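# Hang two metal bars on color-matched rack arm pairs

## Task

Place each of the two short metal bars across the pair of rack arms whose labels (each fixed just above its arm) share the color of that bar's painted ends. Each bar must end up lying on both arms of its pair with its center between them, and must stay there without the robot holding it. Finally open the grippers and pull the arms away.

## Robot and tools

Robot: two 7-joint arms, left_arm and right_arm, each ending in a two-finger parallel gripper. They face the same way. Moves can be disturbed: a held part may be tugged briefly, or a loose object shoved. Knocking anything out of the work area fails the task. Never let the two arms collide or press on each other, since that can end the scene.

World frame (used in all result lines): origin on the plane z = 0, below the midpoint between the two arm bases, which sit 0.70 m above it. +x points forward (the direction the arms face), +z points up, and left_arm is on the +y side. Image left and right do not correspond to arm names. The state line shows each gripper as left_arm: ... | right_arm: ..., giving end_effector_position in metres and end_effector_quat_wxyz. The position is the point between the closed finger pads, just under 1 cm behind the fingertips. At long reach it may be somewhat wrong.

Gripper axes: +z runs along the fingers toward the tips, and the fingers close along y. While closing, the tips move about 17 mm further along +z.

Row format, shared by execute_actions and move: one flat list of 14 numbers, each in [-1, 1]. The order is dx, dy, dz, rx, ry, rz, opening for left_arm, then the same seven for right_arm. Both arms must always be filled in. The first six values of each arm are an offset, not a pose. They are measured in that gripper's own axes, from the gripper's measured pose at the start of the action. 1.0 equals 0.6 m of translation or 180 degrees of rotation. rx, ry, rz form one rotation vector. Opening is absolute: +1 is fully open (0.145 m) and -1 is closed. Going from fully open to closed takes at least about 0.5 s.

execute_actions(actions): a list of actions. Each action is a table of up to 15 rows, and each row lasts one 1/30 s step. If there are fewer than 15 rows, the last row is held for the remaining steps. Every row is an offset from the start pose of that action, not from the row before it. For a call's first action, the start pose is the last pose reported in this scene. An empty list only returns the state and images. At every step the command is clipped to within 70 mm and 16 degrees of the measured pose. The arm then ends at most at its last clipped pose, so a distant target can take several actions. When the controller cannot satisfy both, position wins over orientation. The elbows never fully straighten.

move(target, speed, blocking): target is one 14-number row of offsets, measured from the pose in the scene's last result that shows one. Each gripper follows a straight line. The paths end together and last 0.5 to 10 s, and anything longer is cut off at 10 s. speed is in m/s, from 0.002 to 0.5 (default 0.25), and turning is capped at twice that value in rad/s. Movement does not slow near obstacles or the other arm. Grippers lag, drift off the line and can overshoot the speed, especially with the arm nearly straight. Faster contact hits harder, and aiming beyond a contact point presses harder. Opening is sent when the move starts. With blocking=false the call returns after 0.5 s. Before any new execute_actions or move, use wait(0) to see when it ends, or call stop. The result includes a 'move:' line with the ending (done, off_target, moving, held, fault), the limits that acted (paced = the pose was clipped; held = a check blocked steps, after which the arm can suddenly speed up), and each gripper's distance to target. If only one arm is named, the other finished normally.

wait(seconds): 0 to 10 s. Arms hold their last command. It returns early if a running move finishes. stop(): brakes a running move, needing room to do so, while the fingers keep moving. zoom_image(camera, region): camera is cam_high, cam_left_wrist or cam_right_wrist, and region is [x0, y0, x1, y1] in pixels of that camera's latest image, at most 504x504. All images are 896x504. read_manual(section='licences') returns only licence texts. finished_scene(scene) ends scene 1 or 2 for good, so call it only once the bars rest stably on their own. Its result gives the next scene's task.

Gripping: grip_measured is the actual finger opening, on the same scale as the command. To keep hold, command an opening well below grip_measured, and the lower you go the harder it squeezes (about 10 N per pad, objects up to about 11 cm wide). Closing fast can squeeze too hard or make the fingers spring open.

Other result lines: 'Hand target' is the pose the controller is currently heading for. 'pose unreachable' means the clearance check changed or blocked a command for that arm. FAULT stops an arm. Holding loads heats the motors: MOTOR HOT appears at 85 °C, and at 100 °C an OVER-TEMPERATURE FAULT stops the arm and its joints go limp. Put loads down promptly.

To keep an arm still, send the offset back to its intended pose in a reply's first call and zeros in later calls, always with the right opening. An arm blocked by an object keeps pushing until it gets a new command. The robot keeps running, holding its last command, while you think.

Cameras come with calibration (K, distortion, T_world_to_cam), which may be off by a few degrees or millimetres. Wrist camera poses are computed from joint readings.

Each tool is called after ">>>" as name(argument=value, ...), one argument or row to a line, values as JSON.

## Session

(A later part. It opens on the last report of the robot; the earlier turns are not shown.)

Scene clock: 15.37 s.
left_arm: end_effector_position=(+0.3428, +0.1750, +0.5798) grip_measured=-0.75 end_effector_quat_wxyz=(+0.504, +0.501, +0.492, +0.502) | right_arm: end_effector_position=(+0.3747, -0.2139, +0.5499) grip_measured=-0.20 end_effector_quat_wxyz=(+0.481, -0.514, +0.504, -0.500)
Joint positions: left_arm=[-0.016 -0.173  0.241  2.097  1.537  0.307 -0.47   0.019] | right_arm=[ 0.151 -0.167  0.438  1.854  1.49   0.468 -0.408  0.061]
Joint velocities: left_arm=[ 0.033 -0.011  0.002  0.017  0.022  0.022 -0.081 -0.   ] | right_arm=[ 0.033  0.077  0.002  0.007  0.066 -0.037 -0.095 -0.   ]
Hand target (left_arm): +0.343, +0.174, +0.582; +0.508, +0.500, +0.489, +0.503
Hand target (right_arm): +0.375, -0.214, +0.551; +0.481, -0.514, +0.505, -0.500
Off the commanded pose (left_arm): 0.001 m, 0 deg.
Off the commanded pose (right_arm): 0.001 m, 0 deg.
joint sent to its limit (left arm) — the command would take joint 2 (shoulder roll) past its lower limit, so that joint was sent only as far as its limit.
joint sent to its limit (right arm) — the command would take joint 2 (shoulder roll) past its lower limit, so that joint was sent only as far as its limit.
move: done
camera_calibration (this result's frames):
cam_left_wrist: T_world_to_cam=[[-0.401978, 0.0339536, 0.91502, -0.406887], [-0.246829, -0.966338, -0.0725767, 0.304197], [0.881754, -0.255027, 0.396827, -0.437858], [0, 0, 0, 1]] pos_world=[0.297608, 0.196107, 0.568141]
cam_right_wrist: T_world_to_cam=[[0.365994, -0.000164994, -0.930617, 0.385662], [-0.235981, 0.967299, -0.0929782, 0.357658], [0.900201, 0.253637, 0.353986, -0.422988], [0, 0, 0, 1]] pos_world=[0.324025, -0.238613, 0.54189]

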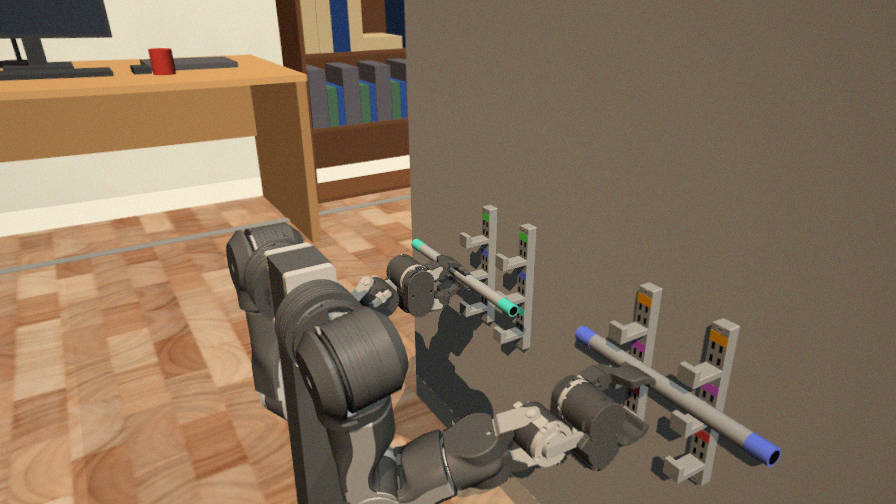

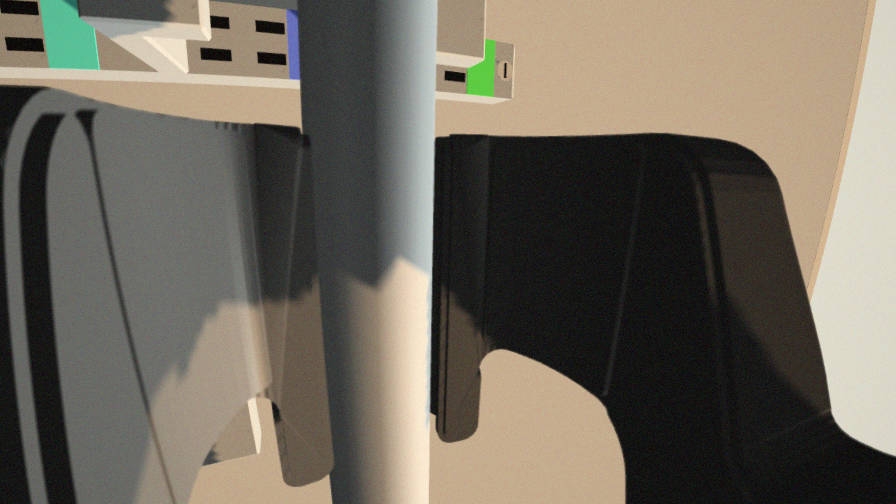

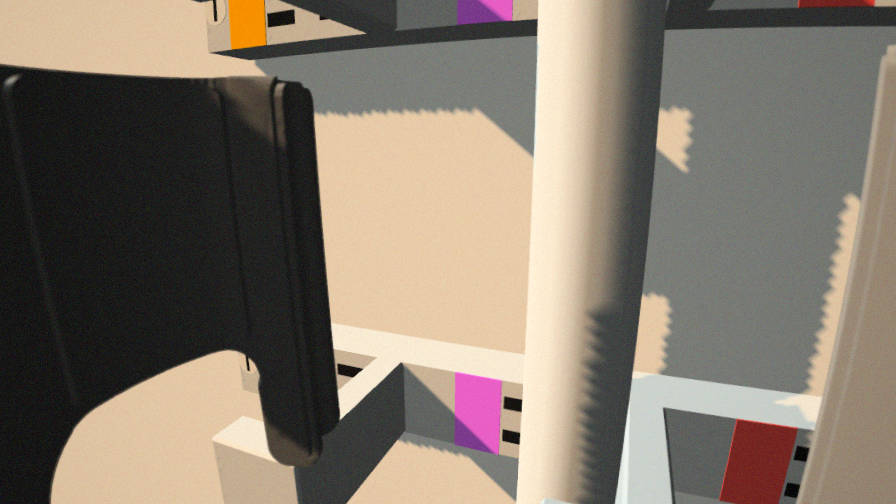

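>>> move(
  target=[0,-0.128,0,0,0,0,-1,0,0,0.082,0,0,0,-0.2],
  speed=0.12,
)

>>> move(
  target=[0,0,0.145,0,0,0,-1,0,0,0,0,0,0,-1],
  speed=0.1,
)

Scene clock: 17.40 s.
left_arm: end_effector_position=(+0.3429, +0.1742, +0.4995) grip_measured=-0.75 end_effector_quat_wxyz=(+0.503, +0.505, +0.496, +0.496) | right_arm: end_effector_position=(+0.4235, -0.2154, +0.5465) grip_measured=-0.20 end_effector_quat_wxyz=(+0.480, -0.515, +0.507, -0.497)
Joint positions: left_arm=[-0.129 -0.15   0.242  1.815  1.479  0.285 -0.088  0.019] | right_arm=[ 0.342 -0.123  0.424  1.599  1.419  0.424 -0.349  0.061]
Joint velocities: left_arm=[ 0.055 -0.077 -0.007 -0.007  0.051 -0.022  0.022  0.   ] | right_arm=[-0.055  0.033 -0.012 -0.007 -0.022  0.022 -0.066  0.   ]
Hand target (left_arm): +0.343, +0.176, +0.503; +0.505, +0.500, +0.493, +0.502
Hand target (right_arm): +0.424, -0.216, +0.548; +0.481, -0.513, +0.506, -0.499
Off the commanded pose (left_arm): 0.004 m, 1 deg.
Off the commanded pose (right_arm): 0.002 m, 0 deg.
move: off_target (left_arm)
camera_calibration (this result's frames):
cam_left_wrist: T_world_to_cam=[[-0.386688, 0.0403398, 0.921328, -0.342853], [-0.251873, -0.965679, -0.0634311, 0.294609], [0.887148, -0.256585, 0.383577, -0.40127], [0, 0, 0, 1]] pos_world=[0.297613, 0.195368, 0.488485]
cam_right_wrist: T_world_to_cam=[[0.360335, 0.00312284, -0.932818, 0.368983], [-0.236711, 0.967569, -0.088199, 0.368028], [0.90229, 0.252589, 0.349388, -0.463937], [0, 0, 0, 1]] pos_world=[0.372765, -0.240059, 0.538748]

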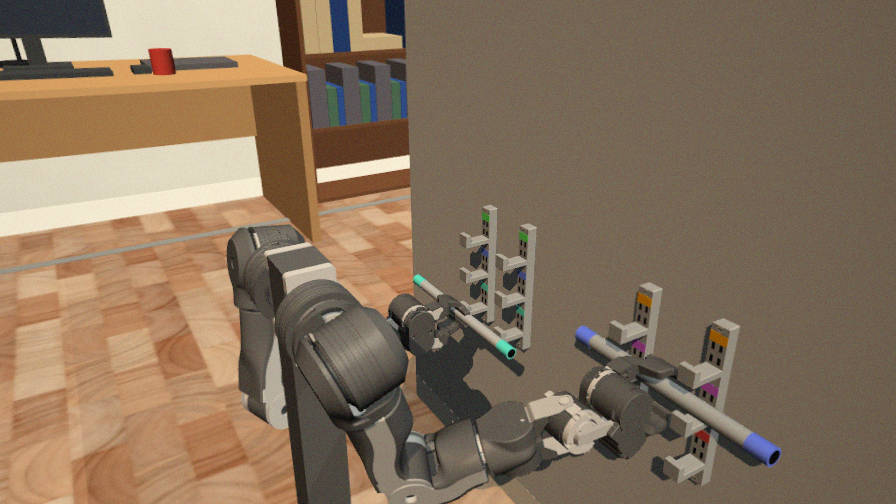

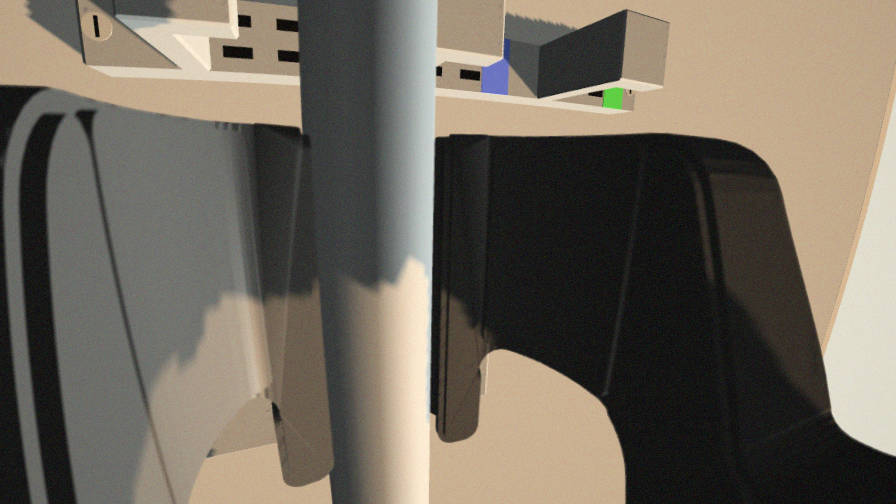

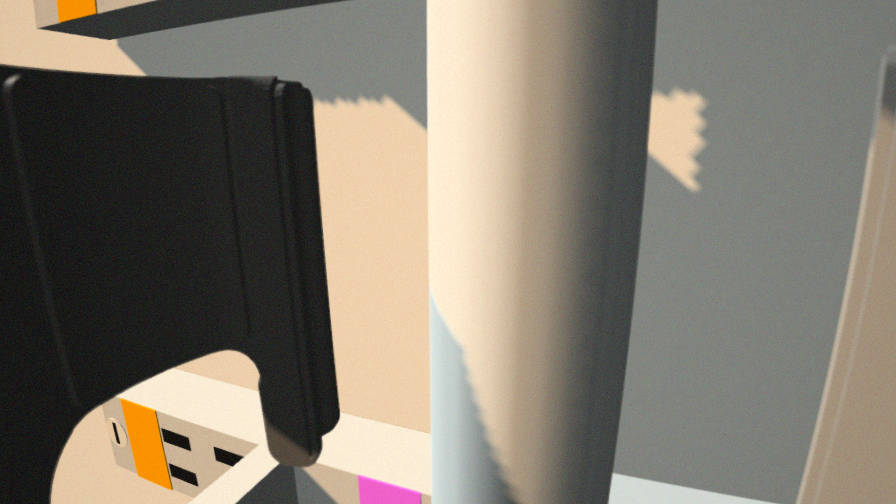

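Scene clock: 18.53 s.
left_arm: end_effector_position=(+0.4297, +0.1742, +0.4967) grip_measured=-0.75 end_effector_quat_wxyz=(+0.499, +0.510, +0.497, +0.494) | right_arm: end_effector_position=(+0.4235, -0.2153, +0.5481) grip_measured=-0.69 end_effector_quat_wxyz=(+0.484, -0.512, +0.505, -0.498)
Joint positions: left_arm=[ 0.259 -0.101  0.242  1.4    1.421  0.238 -0.073  0.019] | right_arm=[ 0.342 -0.123  0.424  1.6    1.424  0.424 -0.345  0.024]
Joint velocities: left_arm=[-0.033 -0.011  0.012 -0.017 -0.022 -0.037 -0.022  0.   ] | right_arm=[ 0.011 -0.055  0.012 -0.007 -0.022 -0.022 -0.007  0.   ]
Hand target (left_arm): +0.430, +0.175, +0.498; +0.501, +0.506, +0.496, +0.497
Hand target (right_arm): +0.423, -0.215, +0.546; +0.480, -0.515, +0.507, -0.497
Off the commanded pose (left_arm): 0.003 m, 1 deg.
Off the commanded pose (right_arm): 0.002 m, 1 deg.
move: done
camera_calibration (this result's frames):
cam_left_wrist: T_world_to_cam=[[-0.376204, 0.0359904, 0.925838, -0.312742], [-0.254979, -0.964684, -0.0661074, 0.318798], [0.890762, -0.260939, 0.372094, -0.472324], [0, 0, 0, 1]] pos_world=[0.38436, 0.195547, 0.486372]
cam_right_wrist: T_world_to_cam=[[0.367821, 0.0071436, -0.929869, 0.366586], [-0.236861, 0.967707, -0.086259, 0.36707], [0.899224, 0.251977, 0.357635, -0.467919], [0, 0, 0, 1]] pos_world=[0.37287, -0.23993, 0.539884]

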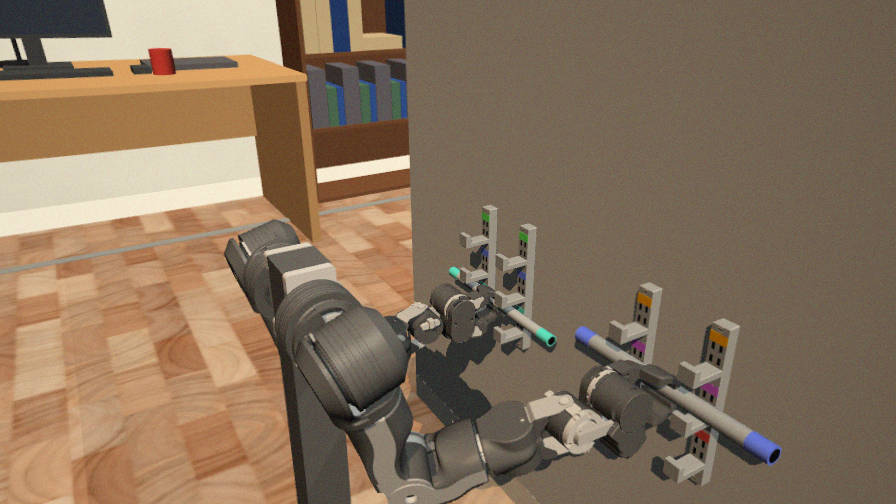

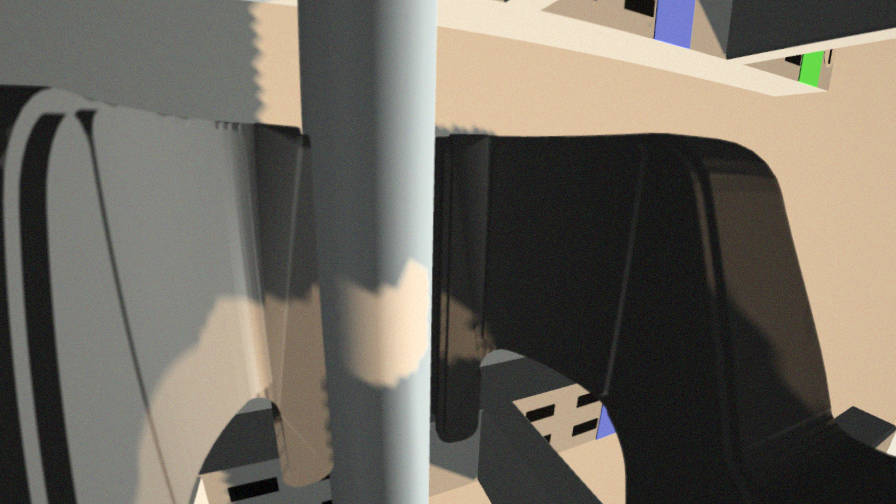

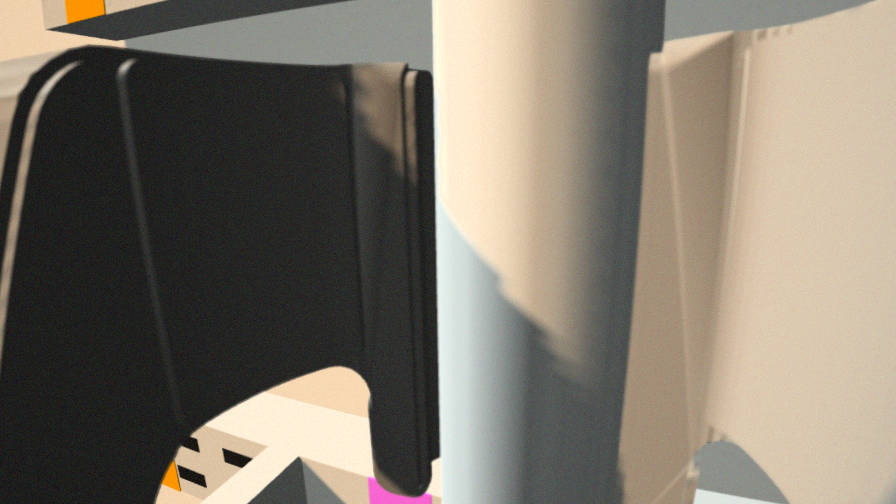

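>>> move(
  target=[0,-0.052,0,0,0,0,-1,0,-0.058,0,0,0,0,-1],
  speed=0.06,
)

>>> move(
  target=[0,0,0,0,0,0,-0.2,0,0,-0.16,0,0,0,-1],
  speed=0.12,
)

Scene clock: 19.87 s.
left_arm: end_effector_position=(+0.4292, +0.1736, +0.4701) grip_measured=-0.75 end_effector_quat_wxyz=(+0.506, +0.505, +0.494, +0.495) | right_arm: end_effector_position=(+0.4244, -0.2151, +0.5768) grip_measured=-0.69 end_effector_quat_wxyz=(-0.477, +0.517, -0.510, +0.495)
Joint positions: left_arm=[ 0.254 -0.085  0.242  1.268  1.413  0.226  0.078  0.019] | right_arm=[ 0.406 -0.135  0.424  1.681  1.442  0.436 -0.508  0.024]
Joint velocities: left_arm=[-0.011  0.033  0.007 -0.002 -0.051  0.022  0.037  0.   ] | right_arm=[-0.055  0.033  0.007 -0.002  0.066  0.037 -0.022 -0.   ]
Hand target (left_arm): +0.429, +0.175, +0.465; +0.499, +0.509, +0.498, +0.494
Hand target (right_arm): +0.425, -0.214, +0.583; -0.483, +0.513, -0.505, +0.499
Off the commanded pose (left_arm): 0.005 m, 1 deg.
Off the commanded pose (right_arm): 0.006 m, 1 deg.
move: off_target (left_arm, right_arm)
camera_calibration (this result's frames):
cam_left_wrist: T_world_to_cam=[[-0.390948, 0.0449389, 0.919315, -0.280444], [-0.258526, -0.963959, -0.0628198, 0.316205], [0.883359, -0.262227, 0.388476, -0.466447], [0, 0, 0, 1]] pos_world=[0.384148, 0.195097, 0.458884]
cam_right_wrist: T_world_to_cam=[[0.350119, 0.00194716, -0.936703, 0.403273], [-0.235596, 0.968034, -0.0860486, 0.368982], [0.906593, 0.250811, 0.339386, -0.471849], [0, 0, 0, 1]] pos_world=[0.373512, -0.239628, 0.569637]

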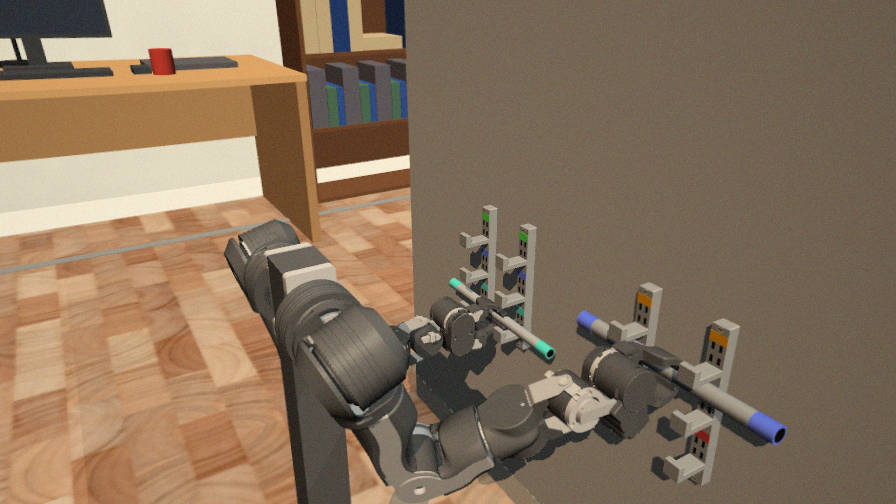

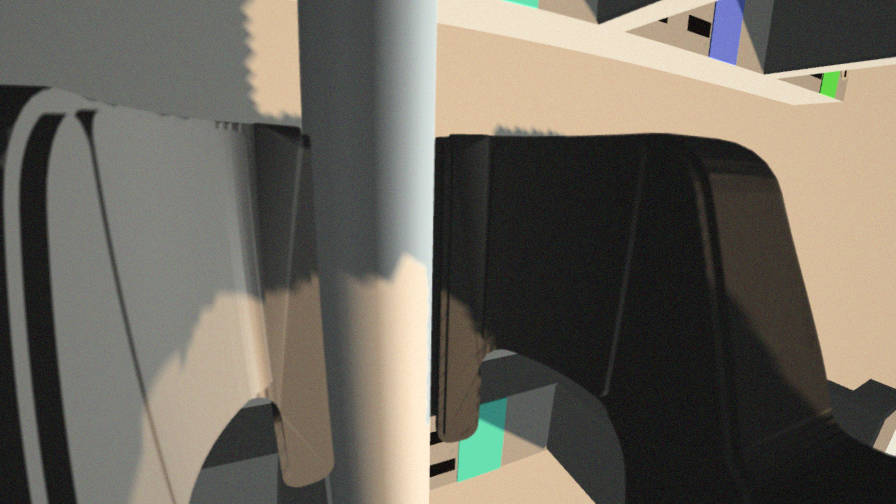

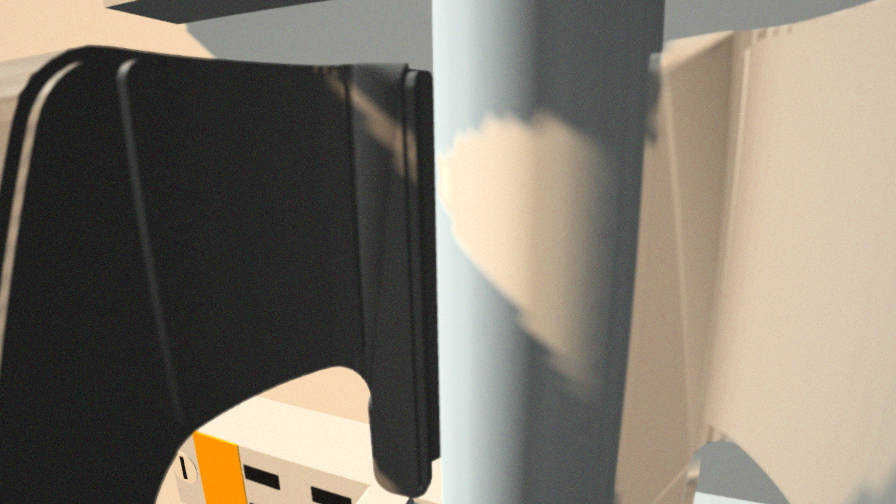

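Scene clock: 20.93 s.
left_arm: end_effector_position=(+0.4292, +0.1736, +0.4701) grip_measured=-0.20 end_effector_quat_wxyz=(+0.506, +0.505, +0.494, +0.495) | right_arm: end_effector_position=(+0.3281, -0.2124, +0.5763) grip_measured=-0.69 end_effector_quat_wxyz=(-0.453, +0.525, -0.513, +0.505)
Joint positions: left_arm=[ 0.254 -0.085  0.242  1.268  1.413  0.226  0.078  0.061] | right_arm=[ 0.006 -0.167  0.407  2.162  1.576  0.434 -0.627  0.024]
Joint velocities: left_arm=[ 0.077 -0.121  0.002  0.027  0.095 -0.007  0.007 -0.   ] | right_arm=[-0.011  0.011 -0.012  0.002 -0.037 -0.081  0.022 -0.   ]
Hand target (left_arm): +0.429, +0.174, +0.470; +0.506, +0.505, +0.494, +0.495
Hand target (right_arm): +0.329, -0.211, +0.583; -0.462, +0.518, -0.507, +0.511
Off the commanded pose (left_arm): 0.000 m, 0 deg.
Off the commanded pose (right_arm): 0.006 m, 3 deg.
joint sent to its limit (right arm) — the command would take joint 2 (shoulder roll) past its lower limit and joint 5 (forearm roll) past its upper limit, so those joints were sent only as far as their limits.
move: off_target (right_arm)
camera_calibration (this result's frames):
cam_left_wrist: T_world_to_cam=[[-0.390948, 0.0449389, 0.919315, -0.280444], [-0.258526, -0.963959, -0.0628198, 0.316205], [0.883359, -0.262227, 0.388476, -0.466447], [0, 0, 0, 1]] pos_world=[0.384148, 0.195097, 0.458884]
cam_right_wrist: T_world_to_cam=[[0.326867, -0.0442936, -0.944032, 0.438492], [-0.21077, 0.970326, -0.118506, 0.354727], [0.921267, 0.237709, 0.307832, -0.374481], [0, 0, 0, 1]] pos_world=[0.276435, -0.235761, 0.571264]

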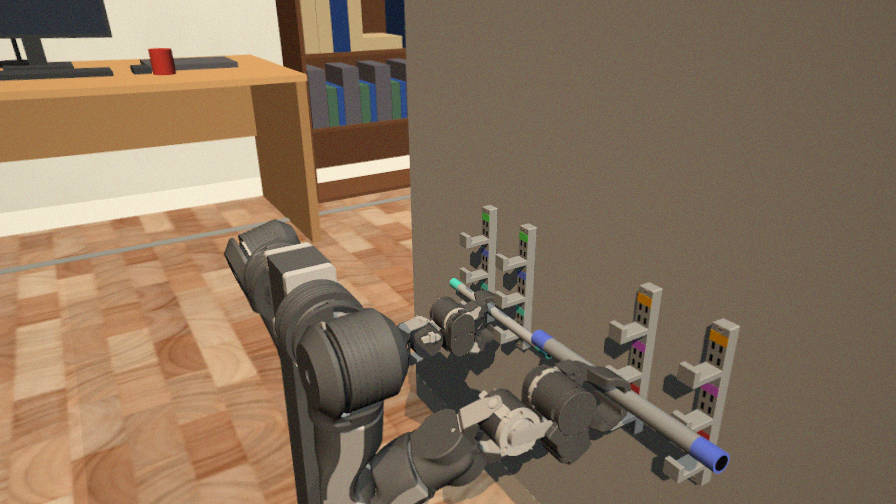

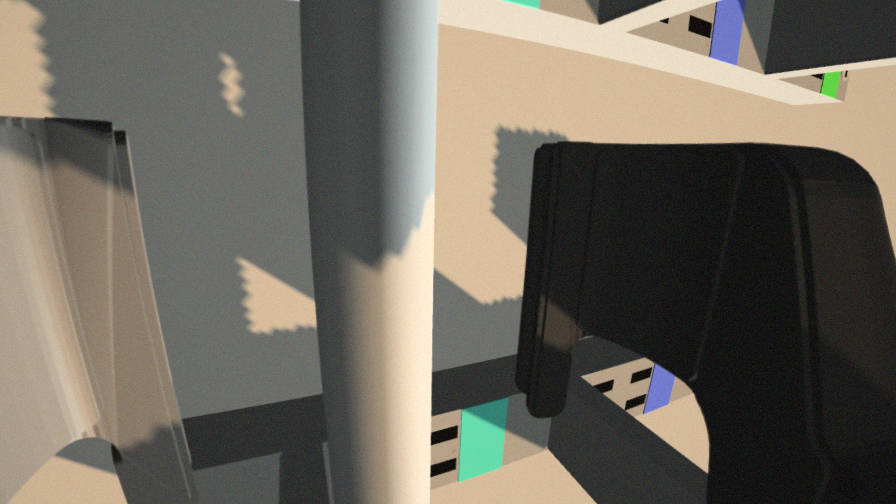

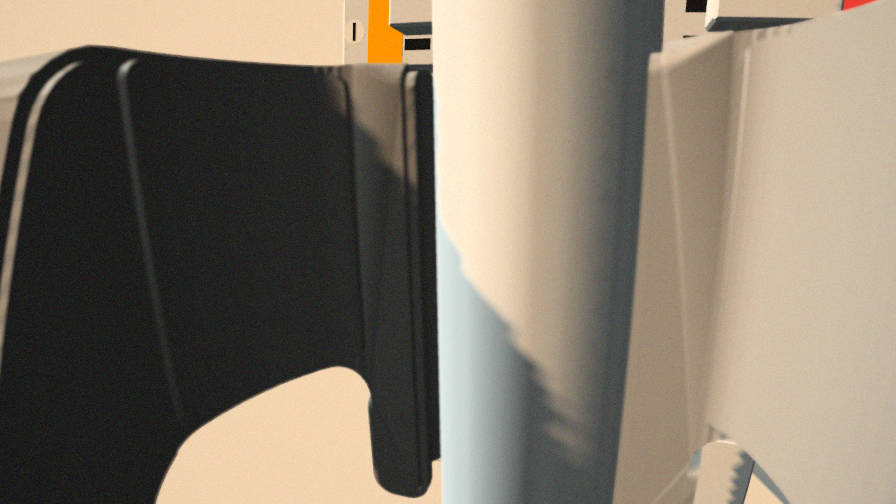

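>>> move(
  target=[0,0,-0.2,0,0,0,-0.2,0,0.1,0,0,0,0,-1],
  speed=0.15,
)

>>> move(
  target=[0.1,0.05,-0.05,0,0,0,-0.2,-0.2,0,0,0,0,0,-1],
  speed=0.15,
)

Scene clock: 22.73 s.
left_arm: end_effector_position=(+0.3094, +0.1745, +0.4688) grip_measured=-0.20 end_effector_quat_wxyz=(+0.505, +0.505, +0.499, +0.492) | right_arm: end_effector_position=(+0.3228, -0.2150, +0.5119) grip_measured=-0.69 end_effector_quat_wxyz=(-0.449, +0.532, -0.518, +0.497)
Joint positions: left_arm=[-0.286 -0.144  0.244  1.794  1.486  0.288  0.084  0.061] | right_arm=[-0.134 -0.167  0.416  1.976  1.5    0.429 -0.308  0.024]
Joint velocities: left_arm=[-0.033  0.055 -0.002 -0.002 -0.081 -0.022 -0.037 -0.   ] | right_arm=[ 0.099  0.033 -0.002  0.007  0.007 -0.022  0.007  0.   ]
Hand target (left_arm): +0.309, +0.174, +0.471; +0.508, +0.503, +0.496, +0.493
Hand target (right_arm): +0.324, -0.216, +0.517; -0.455, +0.524, -0.514, +0.504
Off the commanded pose (left_arm): 0.002 m, 1 deg.
Off the commanded pose (right_arm): 0.005 m, 1 deg.
move: off_target (right_arm)
camera_calibration (this result's frames):
cam_left_wrist: T_world_to_cam=[[-0.382929, 0.05051, 0.922396, -0.331051], [-0.256274, -0.96512, -0.0535416, 0.281171], [0.887519, -0.256889, 0.382516, -0.359247], [0, 0, 0, 1]] pos_world=[0.264126, 0.195798, 0.457832]
cam_right_wrist: T_world_to_cam=[[0.303974, -0.0398525, -0.951846, 0.391651], [-0.216919, 0.969985, -0.109885, 0.345995], [0.927656, 0.239876, 0.286205, -0.339658], [0, 0, 0, 1]] pos_world=[0.271087, -0.238526, 0.508023]

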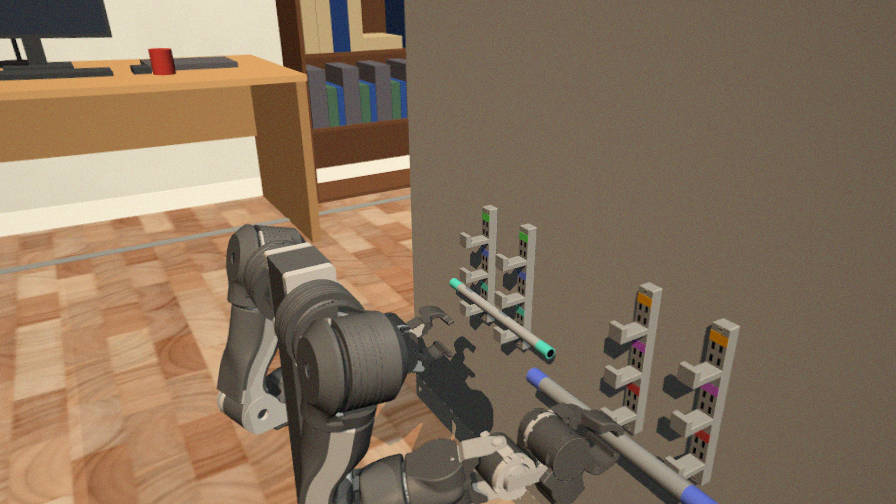

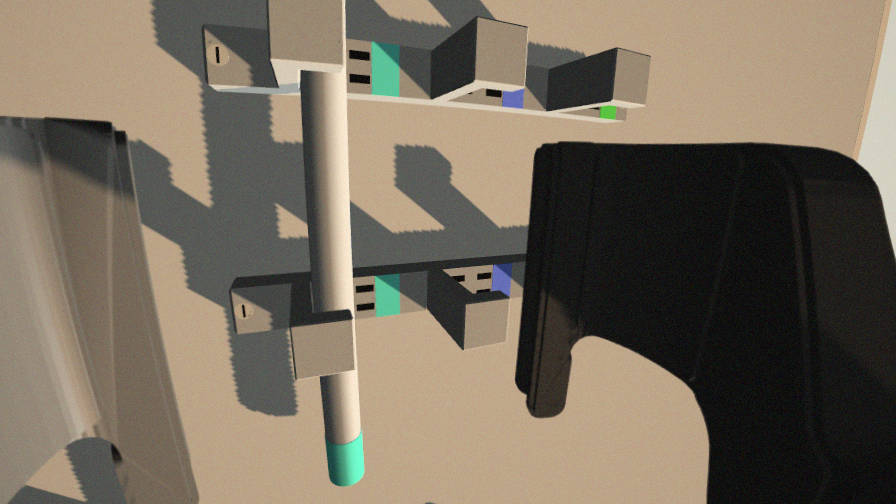

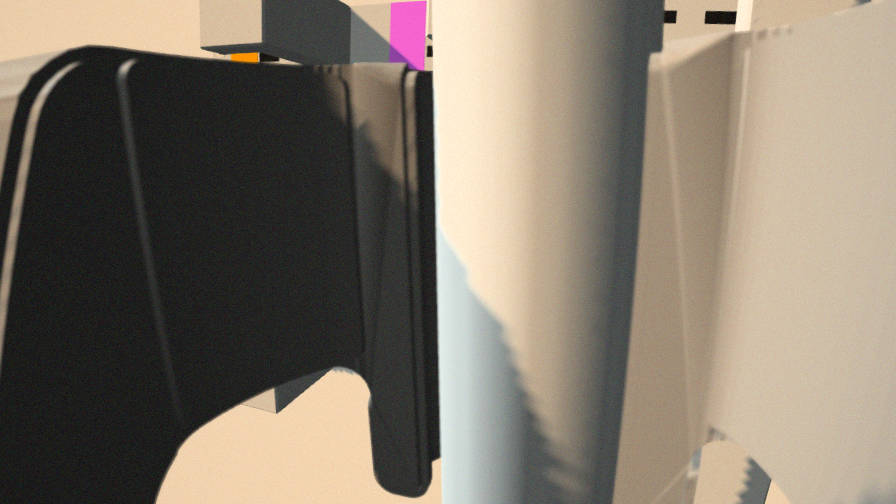

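Scene clock: 23.90 s.
left_arm: end_effector_position=(+0.2806, +0.2355, +0.4986) grip_measured=-0.20 end_effector_quat_wxyz=(+0.498, +0.508, +0.488, +0.506) | right_arm: end_effector_position=(+0.3269, -0.0953, +0.4991) grip_measured=-0.69 end_effector_quat_wxyz=(-0.447, +0.535, -0.526, +0.487)
Joint positions: left_arm=[-0.28  -0.173  0.587  1.933  1.577  0.622 -0.014  0.061] | right_arm=[-0.218 -0.167 -0.191  1.917  1.292 -0.139 -0.292  0.024]
Joint velocities: left_arm=[ 0.033  0.077 -0.017 -0.007 -0.007  0.051 -0.066 -0.   ] | right_arm=[ 0.033 -0.011  0.002  0.027 -0.022  0.051  0.022 -0.   ]
Hand target (left_arm): +0.281, +0.235, +0.499; +0.500, +0.509, +0.486, +0.505
Hand target (right_arm): +0.328, -0.096, +0.503; -0.450, +0.530, -0.522, +0.494
Off the commanded pose (left_arm): 0.000 m, 2 deg.
Off the commanded pose (right_arm): 0.005 m, 2 deg.
joint sent to its limit (left arm) — the command would take joint 2 (shoulder roll) past its lower limit and joint 5 (forearm roll) past its upper limit, so those joints were sent only as far as their limits.
move: off_target (right_arm)
camera_calibration (this result's frames):
cam_left_wrist: T_world_to_cam=[[-0.397858, 0.0157, 0.917313, -0.357697], [-0.248847, -0.964218, -0.0914277, 0.350908], [0.883054, -0.264646, 0.387529, -0.328873], [0, 0, 0, 1]] pos_world=[0.235422, 0.256933, 0.487651]
cam_right_wrist: T_world_to_cam=[[0.281424, -0.0269345, -0.959205, 0.395314], [-0.221793, 0.970713, -0.0923302, 0.222233], [0.9336, 0.238729, 0.267208, -0.361105], [0, 0, 0, 1]] pos_world=[0.275167, -0.11887, 0.496197]

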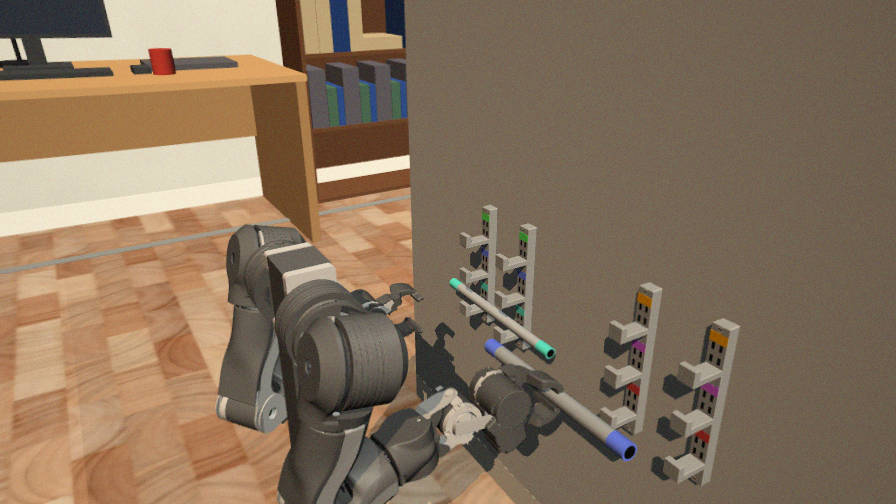

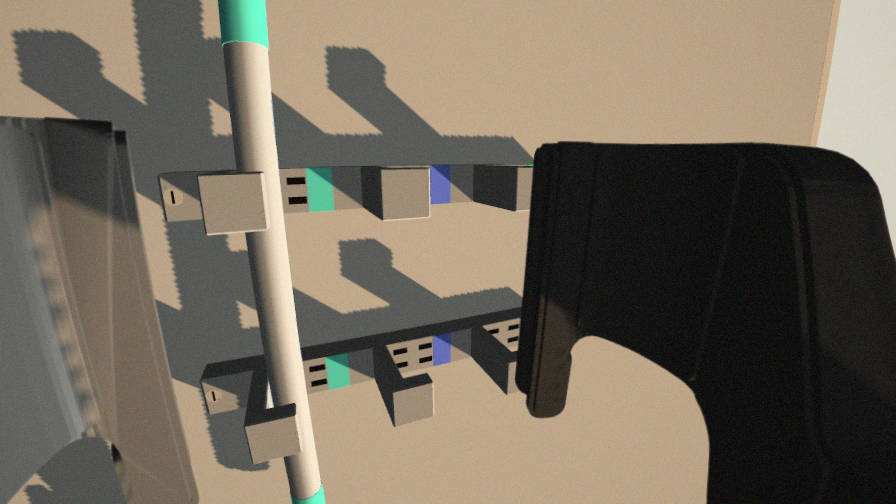

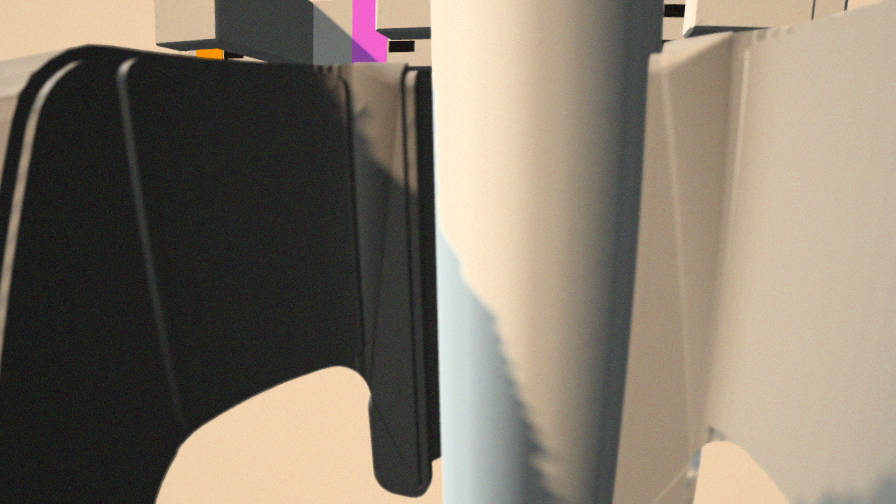

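>>> move(
  target=[-0.36,0,-0.04,0,0,0,-0.1,-0.042,0,0,0,0,0,-1],
  speed=0.15,
)

Scene clock: 26.73 s.
left_arm: end_effector_position=(+0.2574, +0.0352, +0.4951) grip_measured=-0.10 end_effector_quat_wxyz=(+0.495, +0.498, +0.492, +0.515) | right_arm: end_effector_position=(+0.3268, -0.0705, +0.4941) grip_measured=-0.69 end_effector_quat_wxyz=(-0.445, +0.538, -0.530, +0.481)
Joint positions: left_arm=[-0.492 -0.143 -0.499  1.887  1.23  -0.434  0.081  0.068] | right_arm=[-0.197 -0.167 -0.303  1.865  1.265 -0.254 -0.307  0.024]
Joint velocities: left_arm=[ 0.011 -0.099 -0.017 -0.012 -0.022 -0.007  0.007 -0.   ] | right_arm=[ 0.033  0.011 -0.007 -0.002  0.022  0.007 -0.051  0.   ]
Hand target (left_arm): +0.255, +0.020, +0.492; +0.498, +0.507, +0.491, +0.503
Hand target (right_arm): +0.328, -0.070, +0.497; -0.447, +0.535, -0.527, +0.486
Off the commanded pose (left_arm): 0.016 m, 2 deg.
Off the commanded pose (right_arm): 0.004 m, 1 deg.
joint sent to its limit (right arm) — the command would take joint 2 (shoulder roll) past its lower limit, so that joint was sent only as far as its limit.
move: off_target (left_arm, right_arm)
camera_calibration (this result's frames):
cam_left_wrist: T_world_to_cam=[[-0.408152, 0.00782966, 0.912881, -0.355376], [-0.222265, -0.970726, -0.0910495, 0.144851], [0.885444, -0.240063, 0.397944, -0.366657], [0, 0, 0, 1]] pos_world=[0.211802, 0.0553728, 0.483513]
cam_right_wrist: T_world_to_cam=[[0.267411, -0.0216854, -0.963339, 0.398166], [-0.224151, 0.970921, -0.0840778, 0.194372], [0.937149, 0.238417, 0.254774, -0.360604], [0, 0, 0, 1]] pos_world=[0.275035, -0.0941112, 0.491783]

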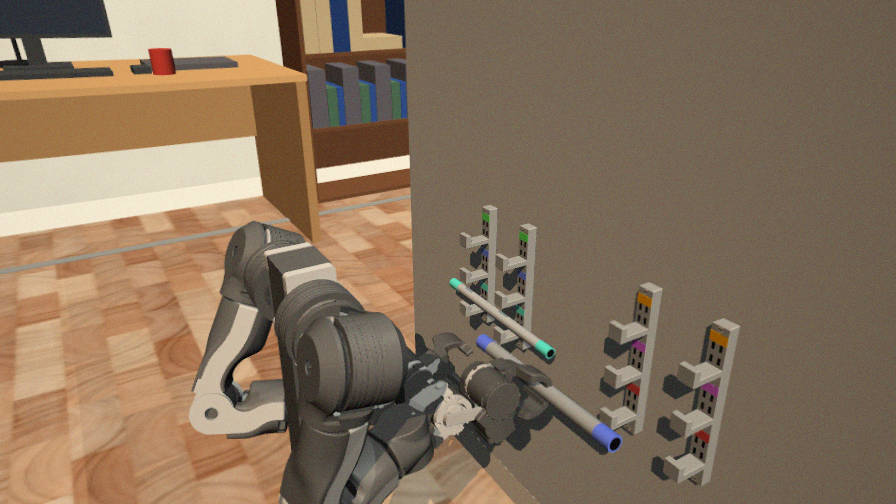

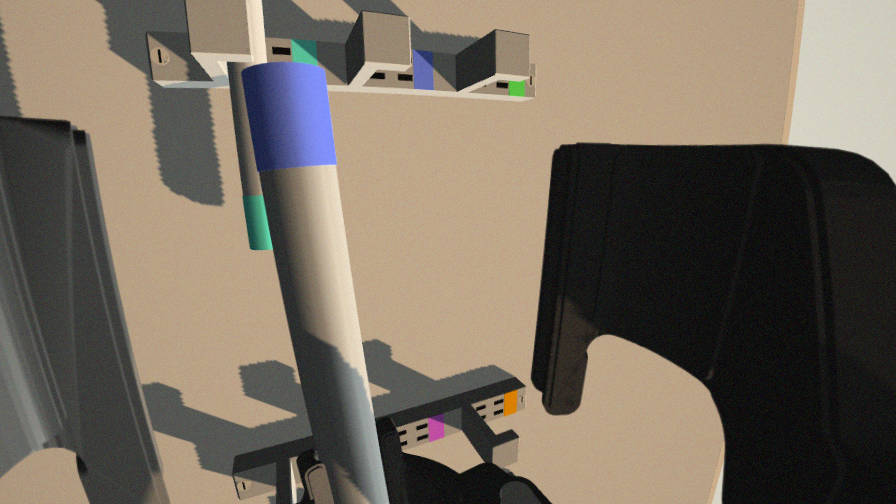

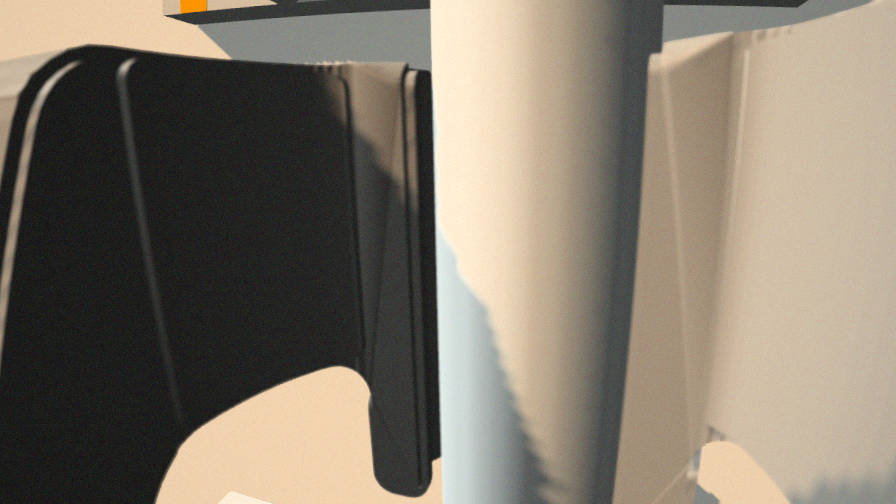

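>>> move(
  target=[0,-0.008,0.113,0,0,0,-0.1,0,0,0,0,0,0,-1],
  speed=0.08,
)

Scene clock: 28.37 s.
left_arm: end_effector_position=(+0.3254, +0.0373, +0.4938) grip_measured=-0.10 end_effector_quat_wxyz=(+0.497, +0.496, +0.488, +0.519) | right_arm: end_effector_position=(+0.3264, -0.0704, +0.4927) grip_measured=-0.69 end_effector_quat_wxyz=(-0.443, +0.539, -0.532, +0.479)
Joint positions: left_arm=[-0.178 -0.169 -0.41   1.689  1.306 -0.393 -0.     0.068] | right_arm=[-0.198 -0.167 -0.303  1.865  1.267 -0.254 -0.313  0.024]
Joint velocities: left_arm=[ 0.033 -0.011  0.002 -0.007  0.007 -0.037 -0.007  0.   ] | right_arm=[ 0.033 -0.011 -0.007 -0.007  0.007 -0.066 -0.022 -0.   ]
Hand target (left_arm): +0.325, +0.037, +0.491; +0.495, +0.499, +0.490, +0.515
Hand target (right_arm): +0.327, -0.070, +0.494; -0.445, +0.538, -0.530, +0.481
Off the commanded pose (left_arm): 0.002 m, 1 deg.
Off the commanded pose (right_arm): 0.001 m, 0 deg.
move: done
camera_calibration (this result's frames):
cam_left_wrist: T_world_to_cam=[[-0.419428, 0.00273999, 0.907785, -0.320104], [-0.220992, -0.97022, -0.0991776, 0.165448], [0.880479, -0.242211, 0.407543, -0.428876], [0, 0, 0, 1]] pos_world=[0.279918, 0.0575198, 0.481779]
cam_right_wrist: T_world_to_cam=[[0.260369, -0.0197692, -0.965307, 0.400345], [-0.224772, 0.971079, -0.0805143, 0.19258], [0.938981, 0.237937, 0.248395, -0.357399], [0, 0, 0, 1]] pos_world=[0.27464, -0.0940579, 0.490738]

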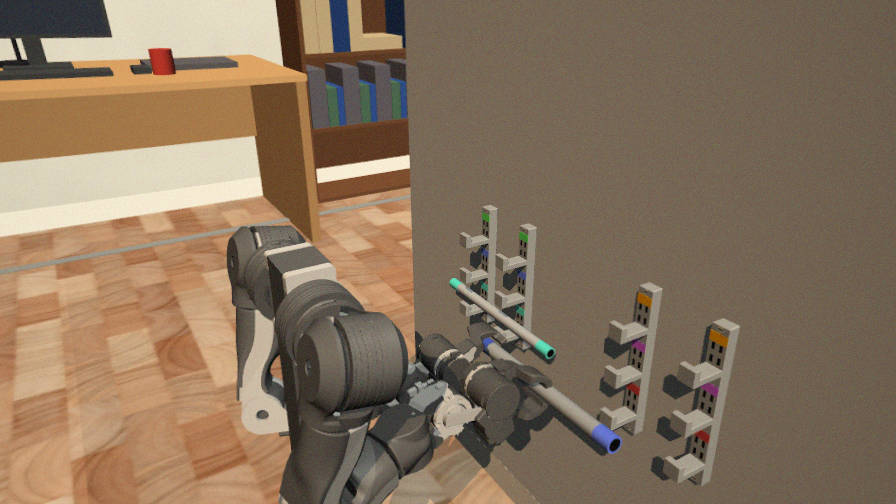

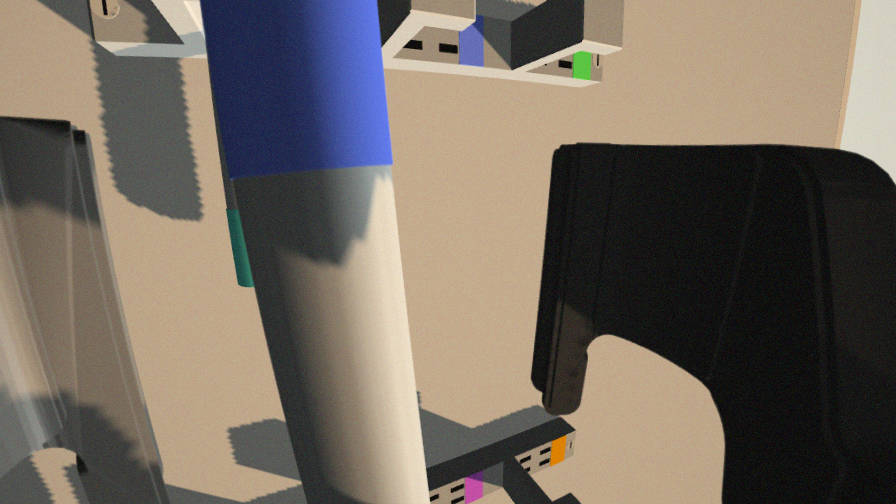

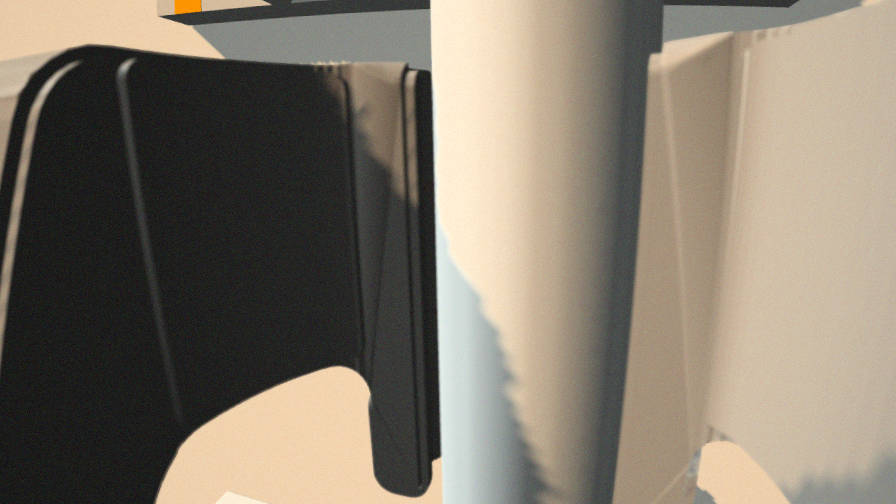

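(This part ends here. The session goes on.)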